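# Move top stock card onto the adjacent waste pile

## Task

Pick the uppermost card off the face-down stock and set it onto the waste pile next to it, in the row closest to the robot, so that it lies on that pile and on nothing else. Everything else must stay where it was. The cards are stiff plywood tiles. The card counts as placed only if it stays there with the robot no longer supporting it, and nothing the robot is touching at the end may sink once it is let go.

## Robot and tools

Robot: two 7-joint xArm-style arms, left_arm and right_arm, each ending in a parallel two-finger gripper. Base positions in the scene frame: left_arm at (+0.045, +0.275, 0) m with quat_wxyz (+1.000, 0, 0, -0.015); right_arm at (-0.038, -0.364, 0) m with quat_wxyz (+0.998, 0, 0, -0.062). Joint ranges in rad, base to hand: waist and upper arm roll, forearm roll and wrist roll each -6.283 to 6.283; shoulder -2.059 to 2.094; elbow -0.192 to 3.927; wrist pitch -1.693 to 3.142. Elbows never lock fully straight.

Scene frame: origin on the table surface midway between the arms, +z up, +x pointing away from the robot over the table, left_arm on the +y side. The arm names do not refer to sides of any camera picture.

Gripper frame: the fingers extend along the gripper's +z and squeeze together along its y. end_effector_position is the pinch point between closed finger pads, roughly 2 cm short of the fingertips; closing pushes the tips about 10 mm further along +z. Opening runs from +1 (fully open, 0.084 m) to -1 (shut) and is always an absolute value.

execute_actions(actions): actions is a list of actions; each action is a list of 1 to 15 rows; an empty list just reports state and images. Every row has 14 numbers in [-1, 1]: for left_arm dx, dy, dz, rx, ry, rz, opening, then the same seven for right_arm, even if one arm idles. Each row lasts one control step (1/30 s); if an action has fewer than 15 rows, the final row repeats until 15 steps pass. dx..rz are an offset, expressed in that gripper's own axes, from the gripper's measured pose when the action began (for a call's first action, the pose last reported in this scene). Rows do not accumulate: each is measured from that same start. Scale: 1.0 equals 0.6 m of travel or 180 degrees; rx, ry, rz form one rotation vector. Per step the command is clipped to within 70 mm and 16 degrees of the current measured pose, then damped inverse kinematics chases it, favouring position over orientation. After an action an arm coasts at most to its last clipped pose, so a large offset needs follow-up actions.

move(target, speed, blocking): target is one 14-number row laid out as above, an offset in each gripper's own axes from the pose in the latest result that included one. The gripper travels in a straight line, both arms finishing together, over 0.5 to 10 s; anything longer is cut off at 10 s. speed is the top path speed in m/s, 0.002 to 0.5 (default 0.25), with turning capped at twice that in rad/s. Openings are applied at the start. Paths ignore obstacles and the other arm; grippers lag, wander and may overshoot speed, mostly near full reach. Faster contact and targets set deeper past a surface mean harder pushes. With blocking=false the result comes after 0.5 s while motion continues; check with wait(0); new rows or moves are rejected until an end is reported or you call stop. The move: line states the ending (done, off_target, moving, held, fault) and active limits: limits=paced means the command was clipped; limits=held means a safety check paused some steps, after which the arm may sprint. Distances to target per gripper are given.

wait(seconds): 0 to 10; arms hold their last command; a running move carries on and the wait returns early when it ends. stop(): brakes a running move (needs stopping distance; fingers keep moving). zoom_image(camera, region): camera is one of cam_head_left, cam_head_right, cam_high, cam_low, cam_left_wrist, cam_right_wrist (all 896x504); region [x0, y0, x1, y1] in pixels from the top-left, at most 504 by 504. read_manual(section): only "licences". finished_scene(scene): pass the current scene number; irreversible, and the result reports success.

Results: a state line per arm with end_effector_position (m), end_effector_quat_wxyz and velocities, all in the scene frame; printed positions drift from truth at long reach. Hand target lines show where the controller is currently driving each gripper. grip_measured is the actual finger opening on the command scale. Step readings list positions at some steps; HELD marks steps where part of an arm's row was withheld. A pose unreachable line means the clearance check altered or blocked that arm's command. Joint torques are total drive outputs with per-arm offset, scale and noise, nonzero even in free air.

Grasping: to hold something, command an opening well under grip_measured; a larger gap squeezes harder, up to roughly 24 N per pad for objects to about 6 cm. Fast closes can overshoot in force. Returning the read grip_measured still presses lightly.

Faults and heat: load limits in N m are waist 43.5, shoulder 43.5, upper arm roll 26.1, elbow 26.1, forearm roll 26.1, wrist pitch 17.4, wrist roll 17.4, held weight included. Hitting one triggers a TORQUE FAULT: the arm backs that joint off slightly, freezes 10 s and drops the rest of the call. Sustained loads warm motors: MOTOR HOT appears at 65 °C; at 80 °C an OVER-TEMPERATURE FAULT brakes the arm until it cools.

Practice: for an idle arm, send the offset back to where it should be in the first call of a reply and zeros afterward, with its proper opening. The simulation keeps running while you compose a reply. Occasional tugs on held parts or nudges to loose items can occur. Avoid arm-on-arm contact, dropping or slamming the card, pressing hard into the piles, and anything leaving the table.

Each tool is called after ">>>" as name(argument=value, ...), one argument or row to a line, values as JSON.

## Session

>>> execute_actions(
  actions=[],
)

Scene clock: 0.00 s.
left_arm: end_effector_position=(+0.3937, +0.5591, +0.3062) grip_measured=+1.00 end_effector_quat_wxyz=(+0.688, -0.666, -0.271, -0.100) end_effector_velocity=(-0.000, -0.001, +0.000) end_effector_angular_velocity=(+0.001, +0.000, -0.001) | right_arm: end_effector_position=(+0.5146, +0.0127, +0.3341) grip_measured=-1.00 end_effector_quat_wxyz=(+0.496, -0.058, +0.866, +0.015) end_effector_velocity=(+0.000, +0.000, +0.000) end_effector_angular_velocity=(-0.000, -0.000, +0.000)
Joint positions: left_arm=[ 0.789  0.043 -0.686  0.814  1.446  1.685 -1.333  0.084] | right_arm=[ 0.732  0.175  0.081  1.283 -1.313  0.529 -1.588  0.   ]
Joint velocities: left_arm=[-0.    -0.002 -0.001 -0.002 -0.    -0.     0.     0.   ] | right_arm=[-0.     0.     0.     0.001  0.001  0.    -0.001 -0.   ]
Joint torques (N m, as the arm reports them, + toward a larger angle): no reading
Hand target (left_arm): +0.394, +0.559, +0.306; +0.688, -0.666, -0.271, -0.100
Hand target (right_arm): +0.515, +0.013, +0.334; +0.496, -0.058, +0.866, +0.015

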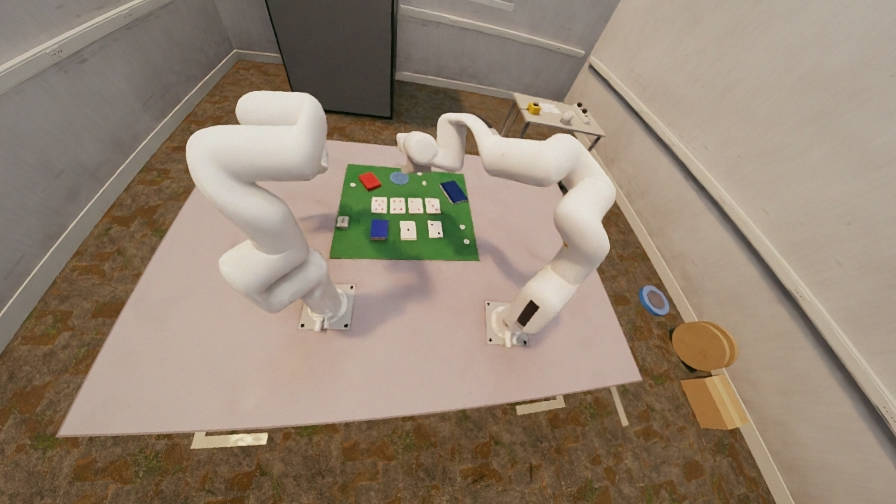

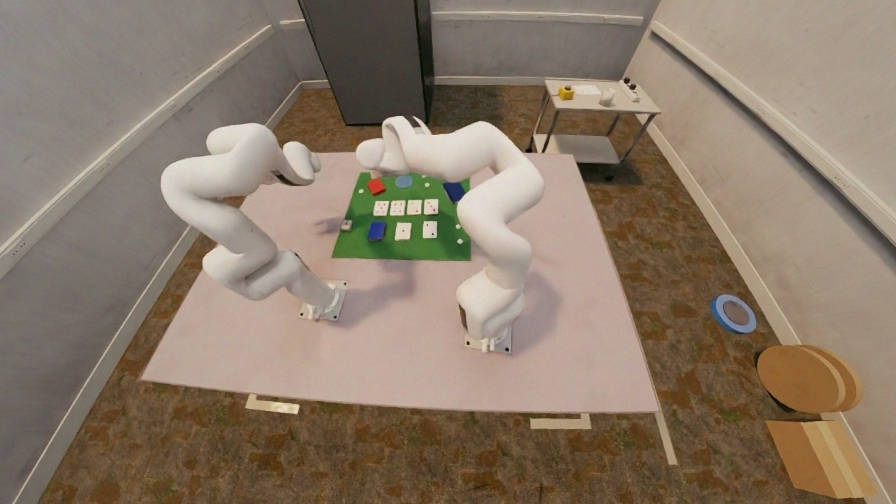

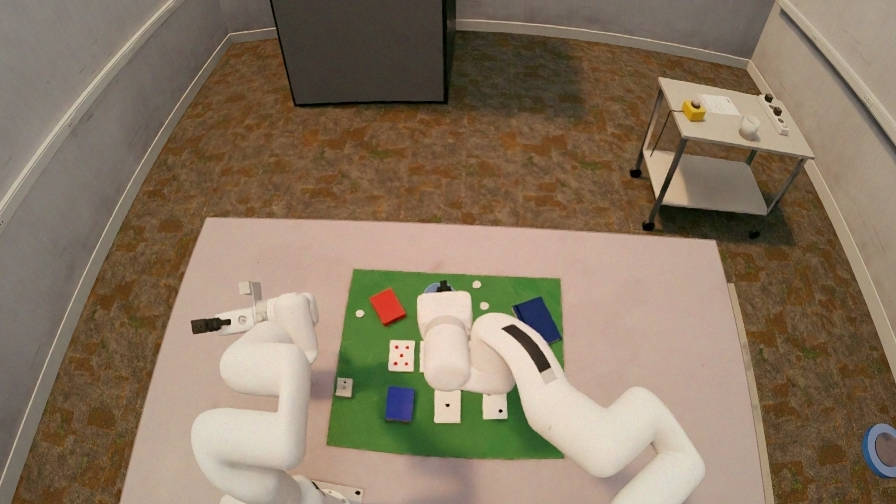

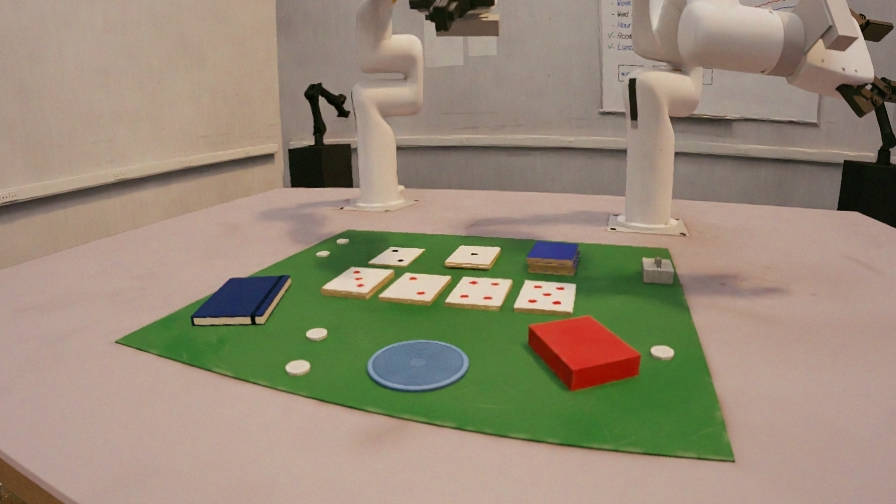

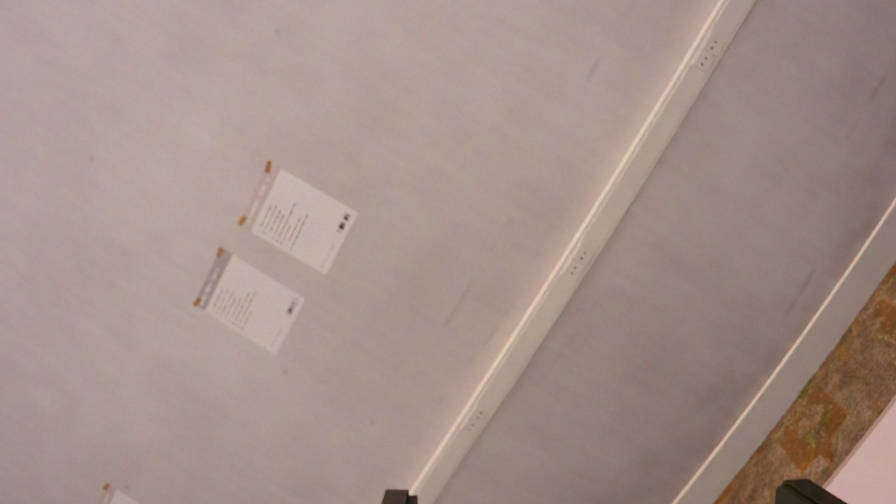

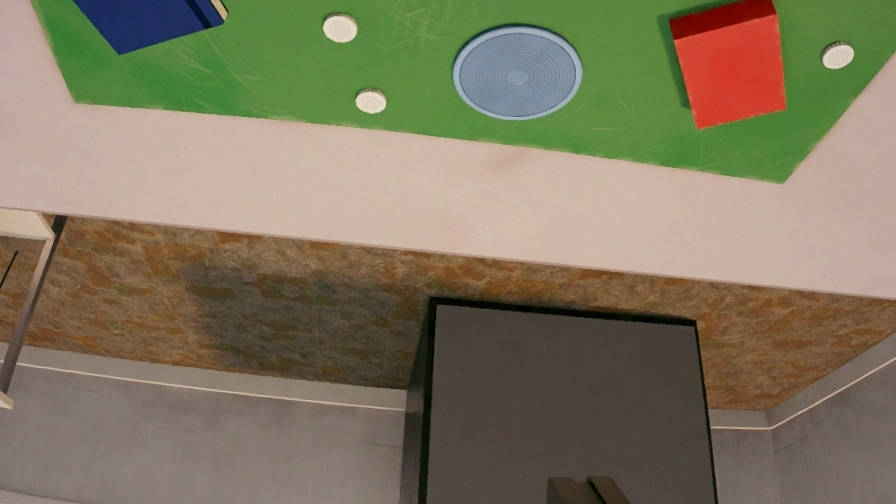

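>>> zoom_image(
  camera="cam_low",
  region=[340, 220, 700, 330],
)

>>> zoom_image(
  camera="cam_high",
  region=[320, 320, 560, 460],
)

Region (340, 220, 700, 330) of cam_low's 896x504 image, scaled by 1.400, with more detail than that image has; it fills the top 154 rows of this view, and the rest is white.

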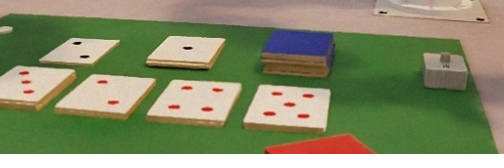

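Region (320, 320, 560, 460) of cam_high's 896x504 image, scaled by 2.100, with more detail than that image has; it fills the top 294 rows of this view, and the rest is white.

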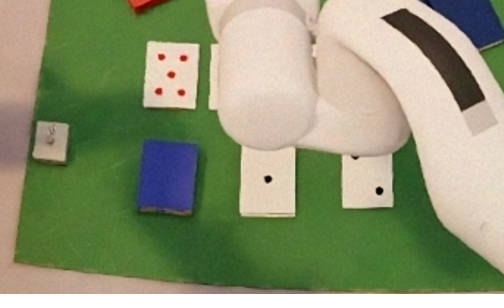

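>>> zoom_image(
  camera="cam_low",
  region=[430, 230, 600, 290],
)

Region (430, 230, 600, 290) of cam_low's 896x504 image, scaled by 2.965, with more detail than that image has; it fills the top 178 rows of this view, and the rest is white.

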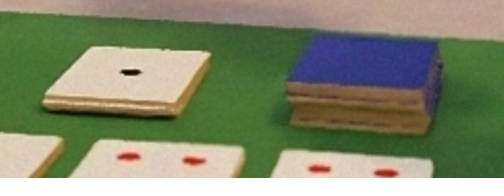

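>>> move(
  target=[-0.288,-0.133,-0.624,-0.494,-0.072,0.195,1,0.133,-0.56,-0.19,0,0,0,-1],
  speed=0.4,
)

Scene clock: 4.60 s.
left_arm: end_effector_position=(+0.3005, +0.1504, +0.3000) grip_measured=+1.00 end_effector_quat_wxyz=(-0.001, +1.000, +0.001, +0.001) end_effector_velocity=(-0.000, +0.000, -0.000) end_effector_angular_velocity=(-0.003, +0.001, -0.001) | right_arm: end_effector_position=(+0.4146, -0.3357, +0.3336) grip_measured=-1.00 end_effector_quat_wxyz=(+0.497, -0.057, +0.866, +0.017) end_effector_velocity=(-0.000, -0.001, +0.001) end_effector_angular_velocity=(-0.002, +0.022, +0.005)
Joint positions: left_arm=[ 0.035 -0.725 -0.327  0.744 -0.214  1.443 -0.218  0.084] | right_arm=[ 0.5   -0.61  -0.515  0.477 -1.335  0.014 -2.164  0.   ]
Joint velocities: left_arm=[-0.002 -0.     0.003 -0.001 -0.001  0.     0.001 -0.   ] | right_arm=[ 0.102 -0.044 -0.069 -0.012  0.111  0.077 -0.133  0.   ]
Joint torques (N m, as the arm reports them, + toward a larger angle): left_arm=[ 0.68 -2.6   5.36 19.3   0.54 -1.51  0.01] | right_arm=[ 0.5  -3.26  3.46 15.18  0.29 -1.83  0.22]
Hand target (left_arm): +0.301, +0.150, +0.300; -0.001, +1.000, +0.001, +0.001
Hand target (right_arm): +0.415, -0.336, +0.334; +0.496, -0.057, +0.866, +0.017
Off the commanded pose (left_arm): 0.001 m, 0 deg.
Off the commanded pose (right_arm): 0.002 m, 0 deg.
move: done

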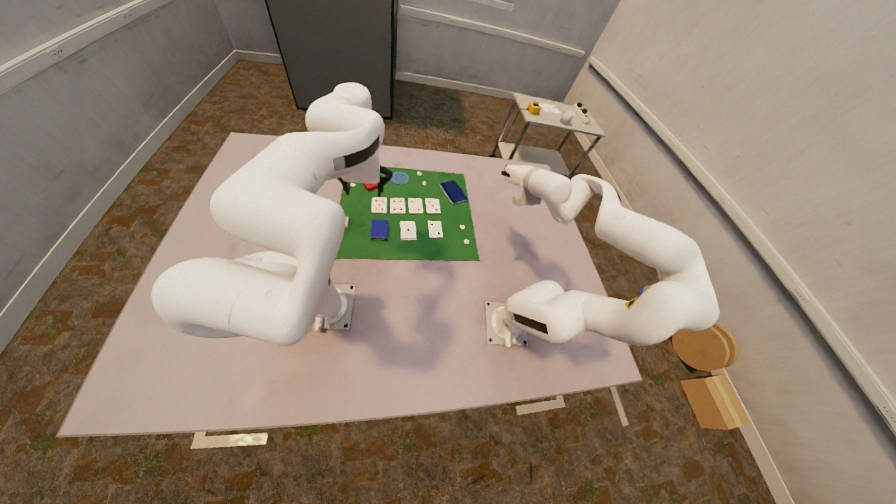

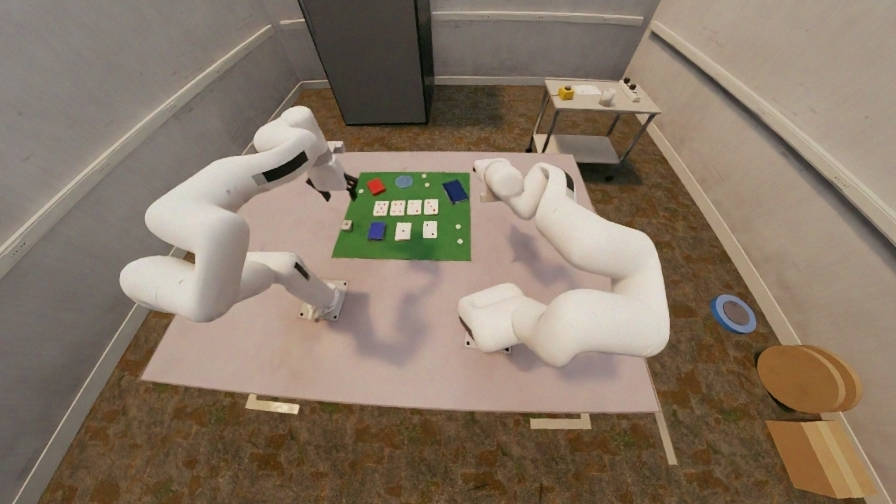

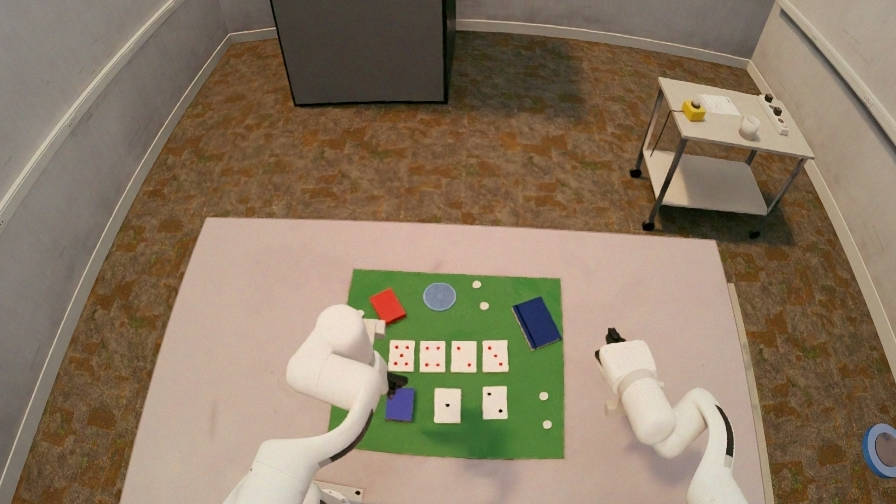

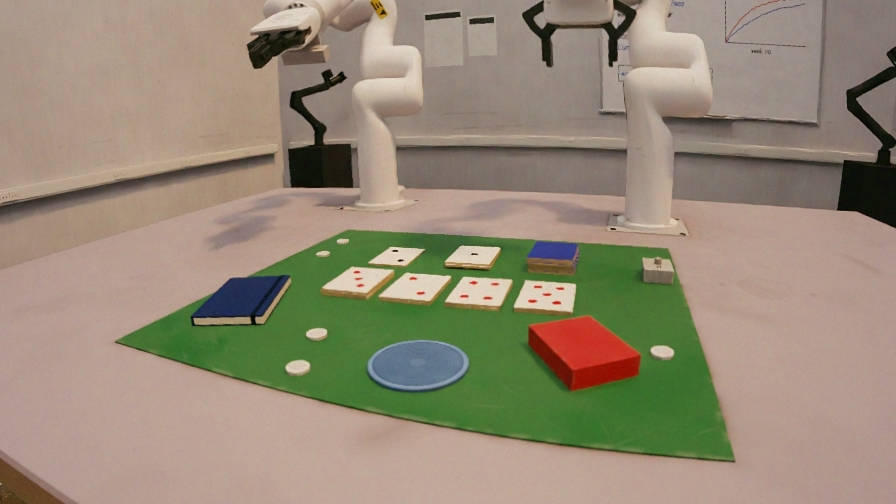

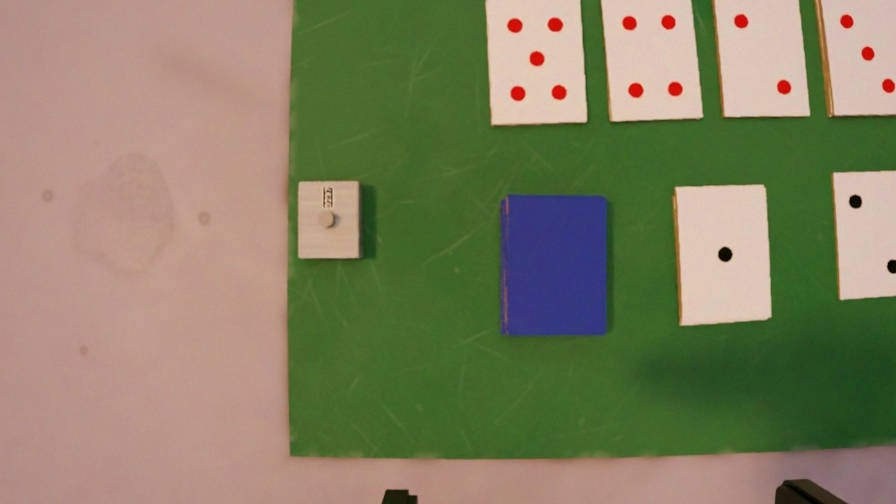

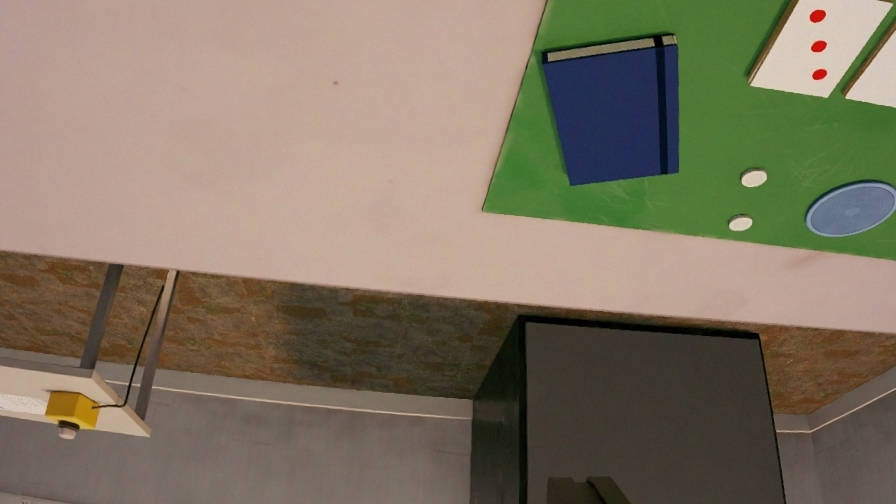

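>>> move(
  target=[0.098,0.0607,0.30,0,0,0,1,0,0,0,0,0,0,-1],
  speed=0.3,
)

Scene clock: 7.13 s.
left_arm: end_effector_position=(+0.3597, +0.1137, +0.1206) grip_measured=+1.00 end_effector_quat_wxyz=(-0.001, +1.000, -0.000, +0.002) end_effector_velocity=(-0.001, +0.001, -0.003) end_effector_angular_velocity=(+0.002, +0.007, +0.002) | right_arm: end_effector_position=(+0.4146, -0.3357, +0.3336) grip_measured=-1.00 end_effector_quat_wxyz=(+0.497, -0.057, +0.866, +0.017) end_effector_velocity=(+0.000, -0.001, +0.000) end_effector_angular_velocity=(-0.001, -0.001, -0.000)
Joint positions: left_arm=[ 0.089 -0.271 -0.539  0.538 -0.193  0.78  -0.326  0.084] | right_arm=[ 0.5   -0.61  -0.515  0.477 -1.335  0.014 -2.164  0.   ]
Joint velocities: left_arm=[ 0.003  0.009 -0.002 -0.001  0.004 -0.003 -0.003  0.   ] | right_arm=[-0.     0.    -0.001  0.001 -0.001 -0.    -0.001  0.   ]
Joint torques (N m, as the arm reports them, + toward a larger angle): left_arm=[ 0.71 -9.81  3.17 17.36  0.43 -1.65 -0.01] | right_arm=[ 0.76 -3.17  3.26 15.46  0.59 -1.86  0.14]
Hand target (left_arm): +0.360, +0.114, +0.120; -0.001, +1.000, -0.000, +0.001
Hand target (right_arm): +0.415, -0.336, +0.334; +0.497, -0.057, +0.866, +0.017
Off the commanded pose (left_arm): 0.001 m, 0 deg.
Off the commanded pose (right_arm): 0.000 m, 0 deg.
move: done

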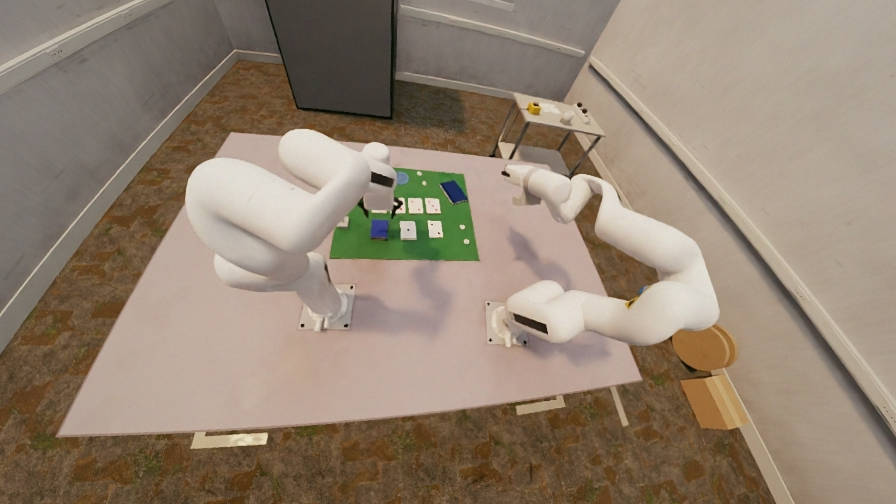

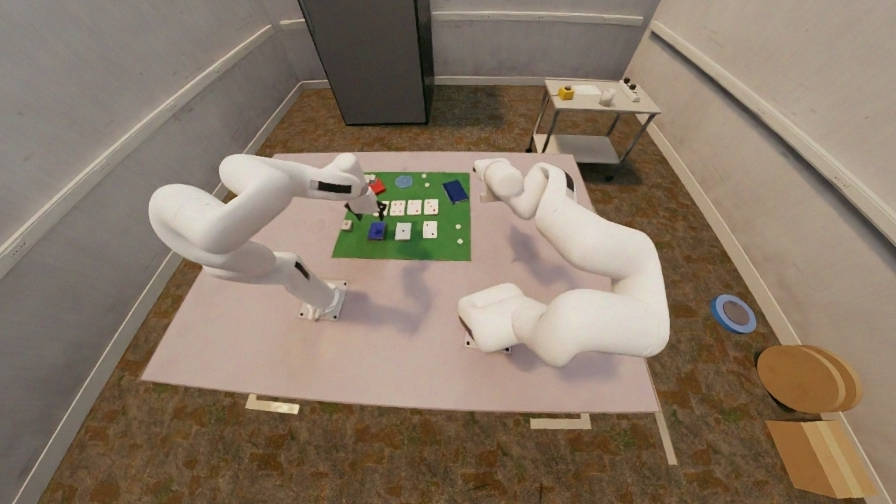

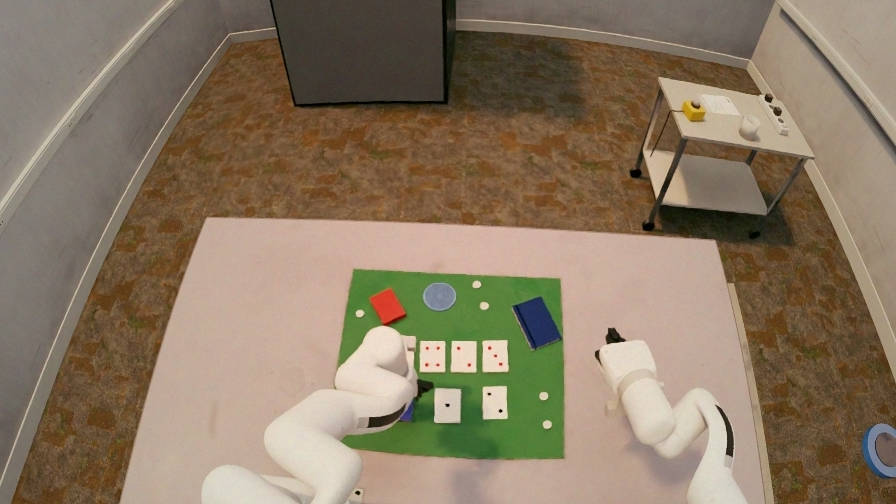

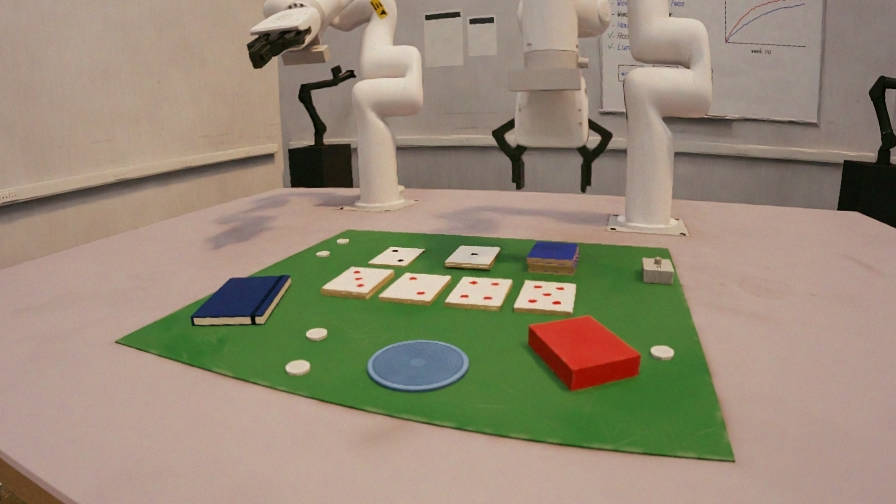

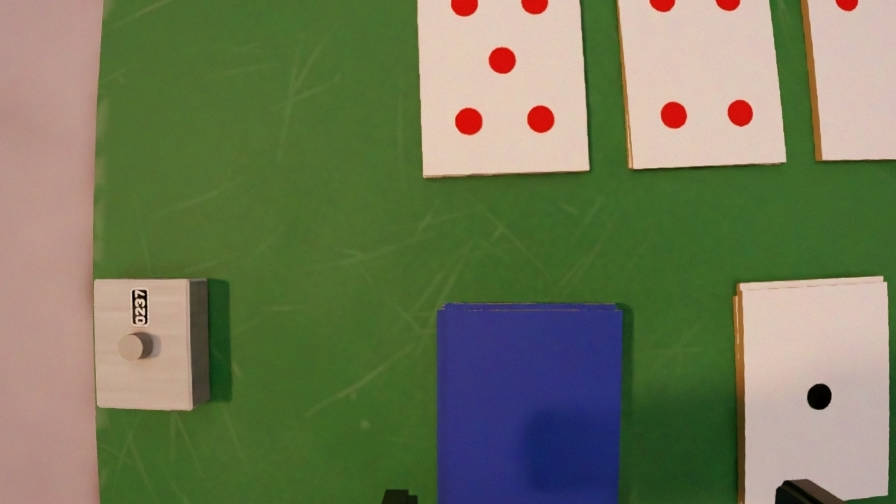

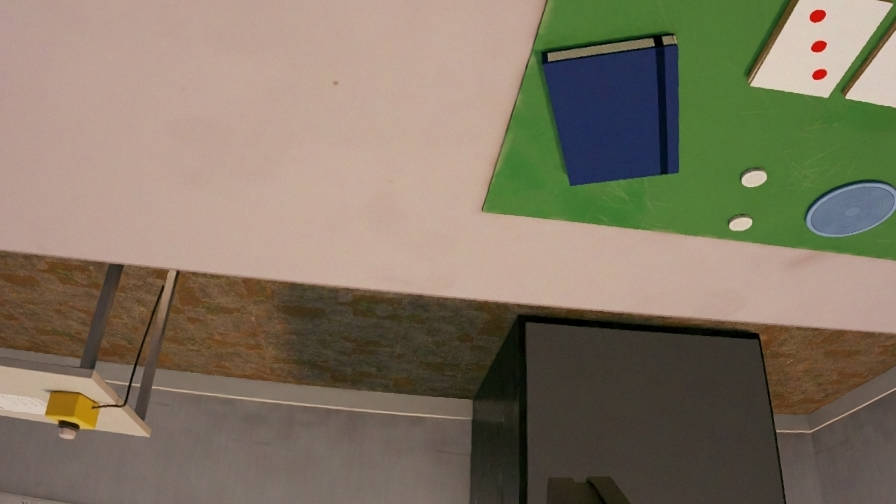

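>>> move(
  target=[0,-0.007,0.095,0,0,0,1,0,0,0,0,0,0,-1],
  speed=0.15,
)

>>> zoom_image(
  camera="cam_low",
  region=[480, 180, 630, 290],
)

Scene clock: 8.70 s.
left_arm: end_effector_position=(+0.3600, +0.1176, +0.0641) grip_measured=+1.00 end_effector_quat_wxyz=(-0.000, +1.000, -0.001, +0.002) end_effector_velocity=(-0.001, +0.001, -0.002) end_effector_angular_velocity=(+0.002, +0.004, +0.000) | right_arm: end_effector_position=(+0.4146, -0.3357, +0.3336) grip_measured=-1.00 end_effector_quat_wxyz=(+0.497, -0.057, +0.866, +0.017) end_effector_velocity=(-0.000, -0.000, -0.001) end_effector_angular_velocity=(+0.000, +0.002, -0.001)
Joint positions: left_arm=[ 0.124 -0.103 -0.572  0.477 -0.1    0.563 -0.391  0.084] | right_arm=[ 0.5   -0.61  -0.515  0.477 -1.335  0.014 -2.164  0.   ]
Joint velocities: left_arm=[ 0.002  0.006 -0.001 -0.002  0.005 -0.003 -0.004  0.   ] | right_arm=[-0.001  0.    -0.001 -0.001 -0.    -0.     0.     0.   ]
Joint torques (N m, as the arm reports them, + toward a larger angle): left_arm=[  0.44 -11.64   1.57  15.3    0.51  -1.63   0.02] | right_arm=[ 0.74 -3.21  3.25 15.38  0.61 -1.78  0.13]
Hand target (left_arm): +0.360, +0.118, +0.064; -0.000, +1.000, -0.001, +0.001
Hand target (right_arm): +0.415, -0.336, +0.334; +0.497, -0.057, +0.866, +0.017
Off the commanded pose (left_arm): 0.001 m, 0 deg.
Off the commanded pose (right_arm): 0.000 m, 0 deg.
move: done

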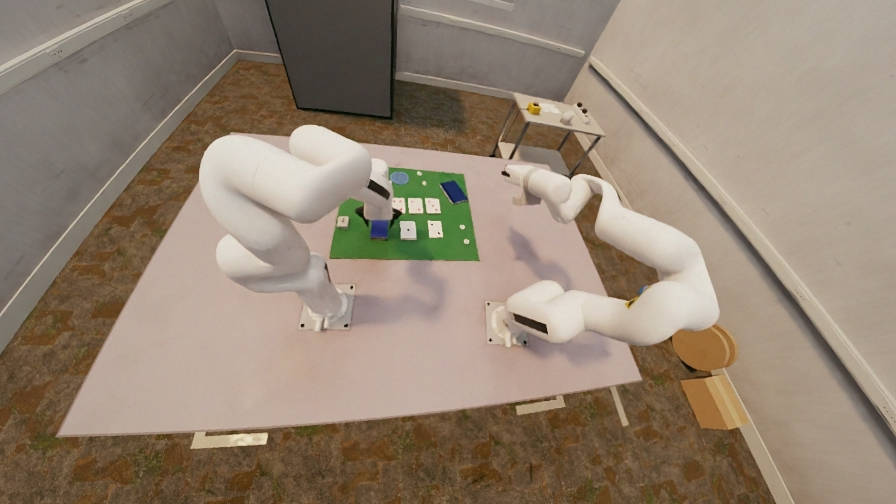

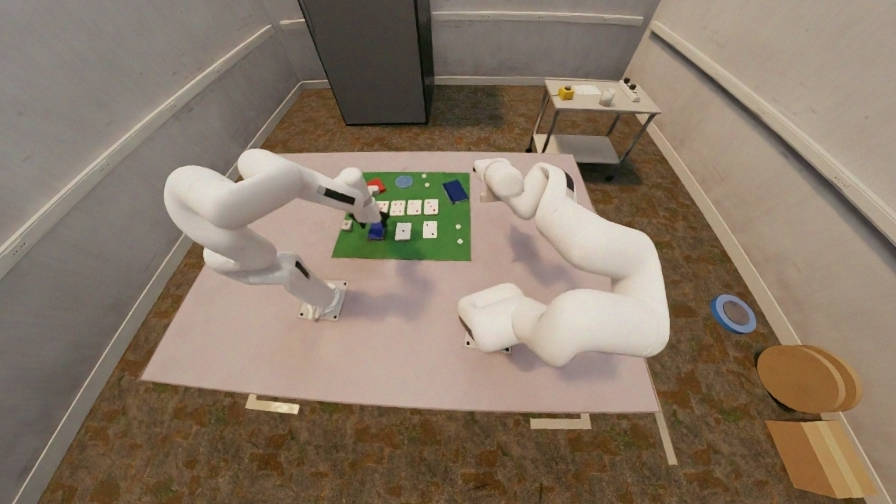

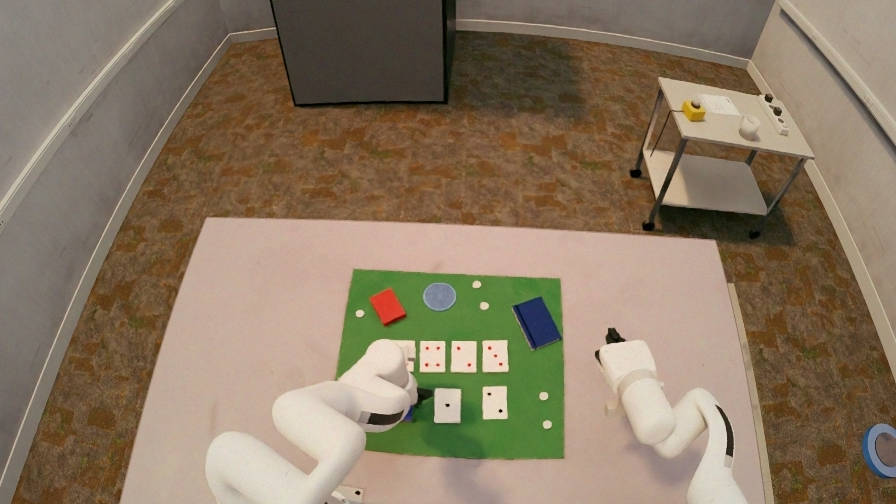

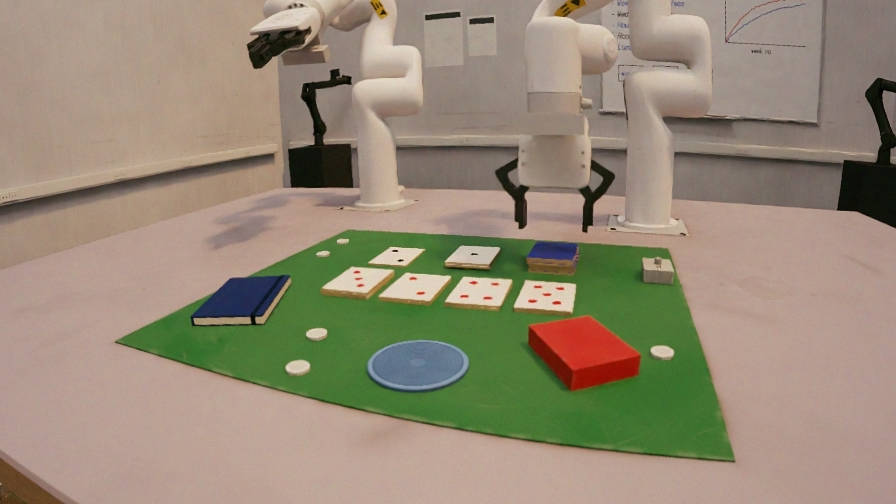

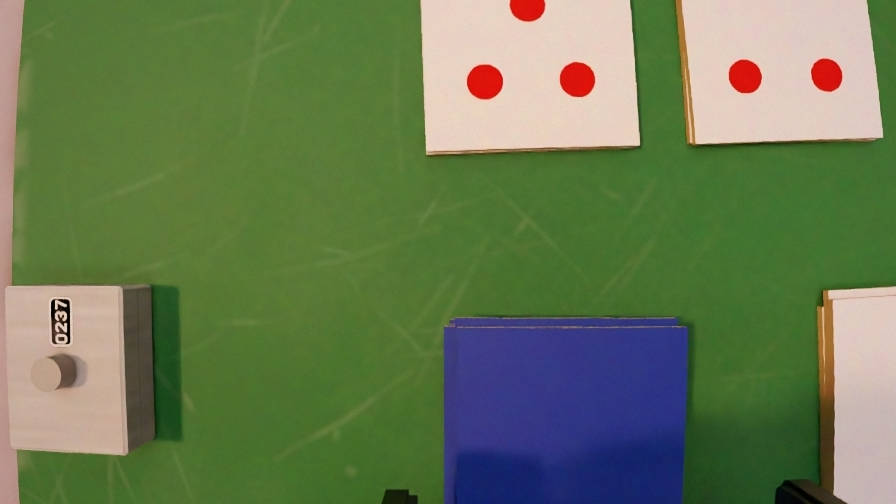

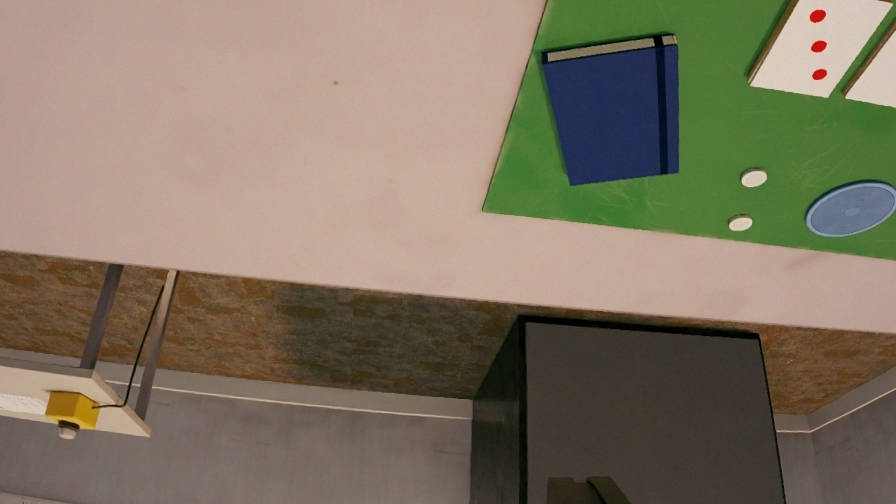

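Region (480, 180, 630, 290) of cam_low's 896x504 image, scaled by 3.360, with more detail than that image has; it fills the top 370 rows of this view, and the rest is white.

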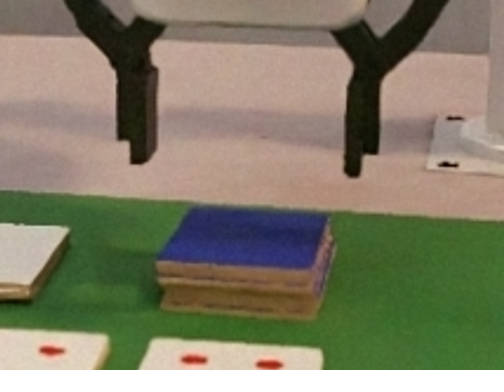

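>>> zoom_image(
  camera="cam_left_wrist",
  region=[370, 300, 570, 504],
)

>>> zoom_image(
  camera="cam_left_wrist",
  region=[600, 290, 850, 504],
)

>>> zoom_image(
  camera="cam_low",
  region=[520, 235, 590, 280],
)

Region (370, 300, 570, 504) of cam_left_wrist's 896x504 image, scaled by 2.471, with more detail than that image has; it fills the left 494 columns of this view, and the rest is white.

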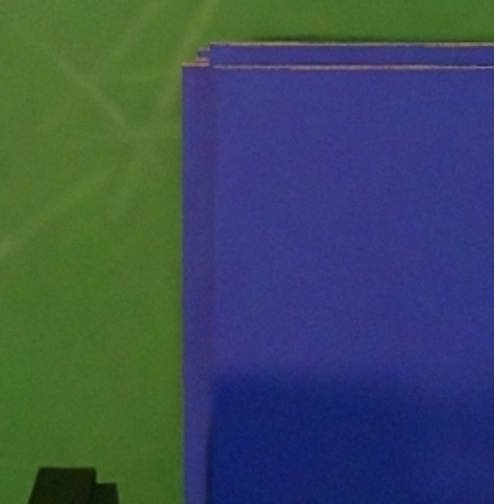

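Region (600, 290, 850, 504) of cam_left_wrist's 896x504 image, scaled by 2.016, with more detail than that image has; it fills the top 431 rows of this view, and the rest is white.

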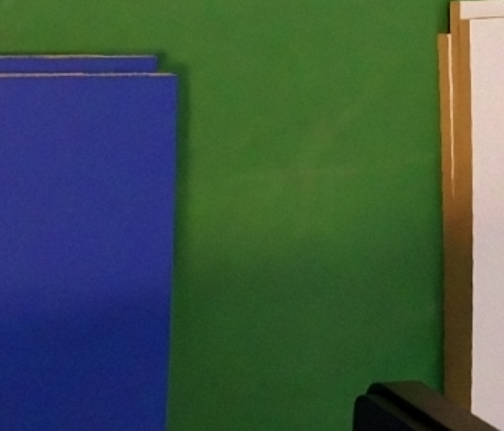

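Region (520, 235, 590, 280) of cam_low's 896x504 image, scaled by 7.200, with more detail than that image has; it fills the top 324 rows of this view, and the rest is white.

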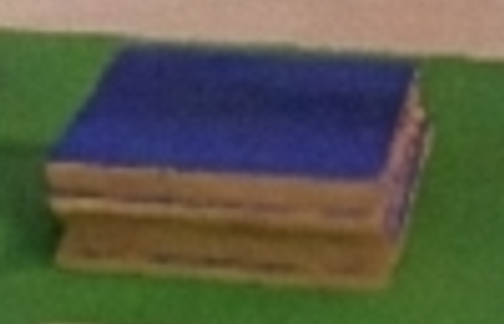

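>>> zoom_image(
  camera="cam_low",
  region=[360, 235, 510, 310],
)

>>> zoom_image(
  camera="cam_left_wrist",
  region=[430, 305, 490, 345],
)

Region (360, 235, 510, 310) of cam_low's 896x504 image, scaled by 3.360, with more detail than that image has.

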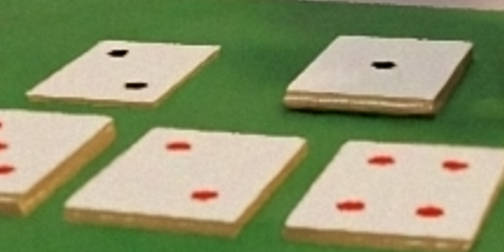

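Region (430, 305, 490, 345) of cam_left_wrist's 896x504 image, scaled by 8.400, with more detail than that image has.

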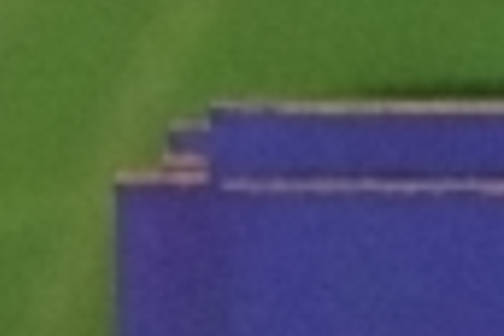

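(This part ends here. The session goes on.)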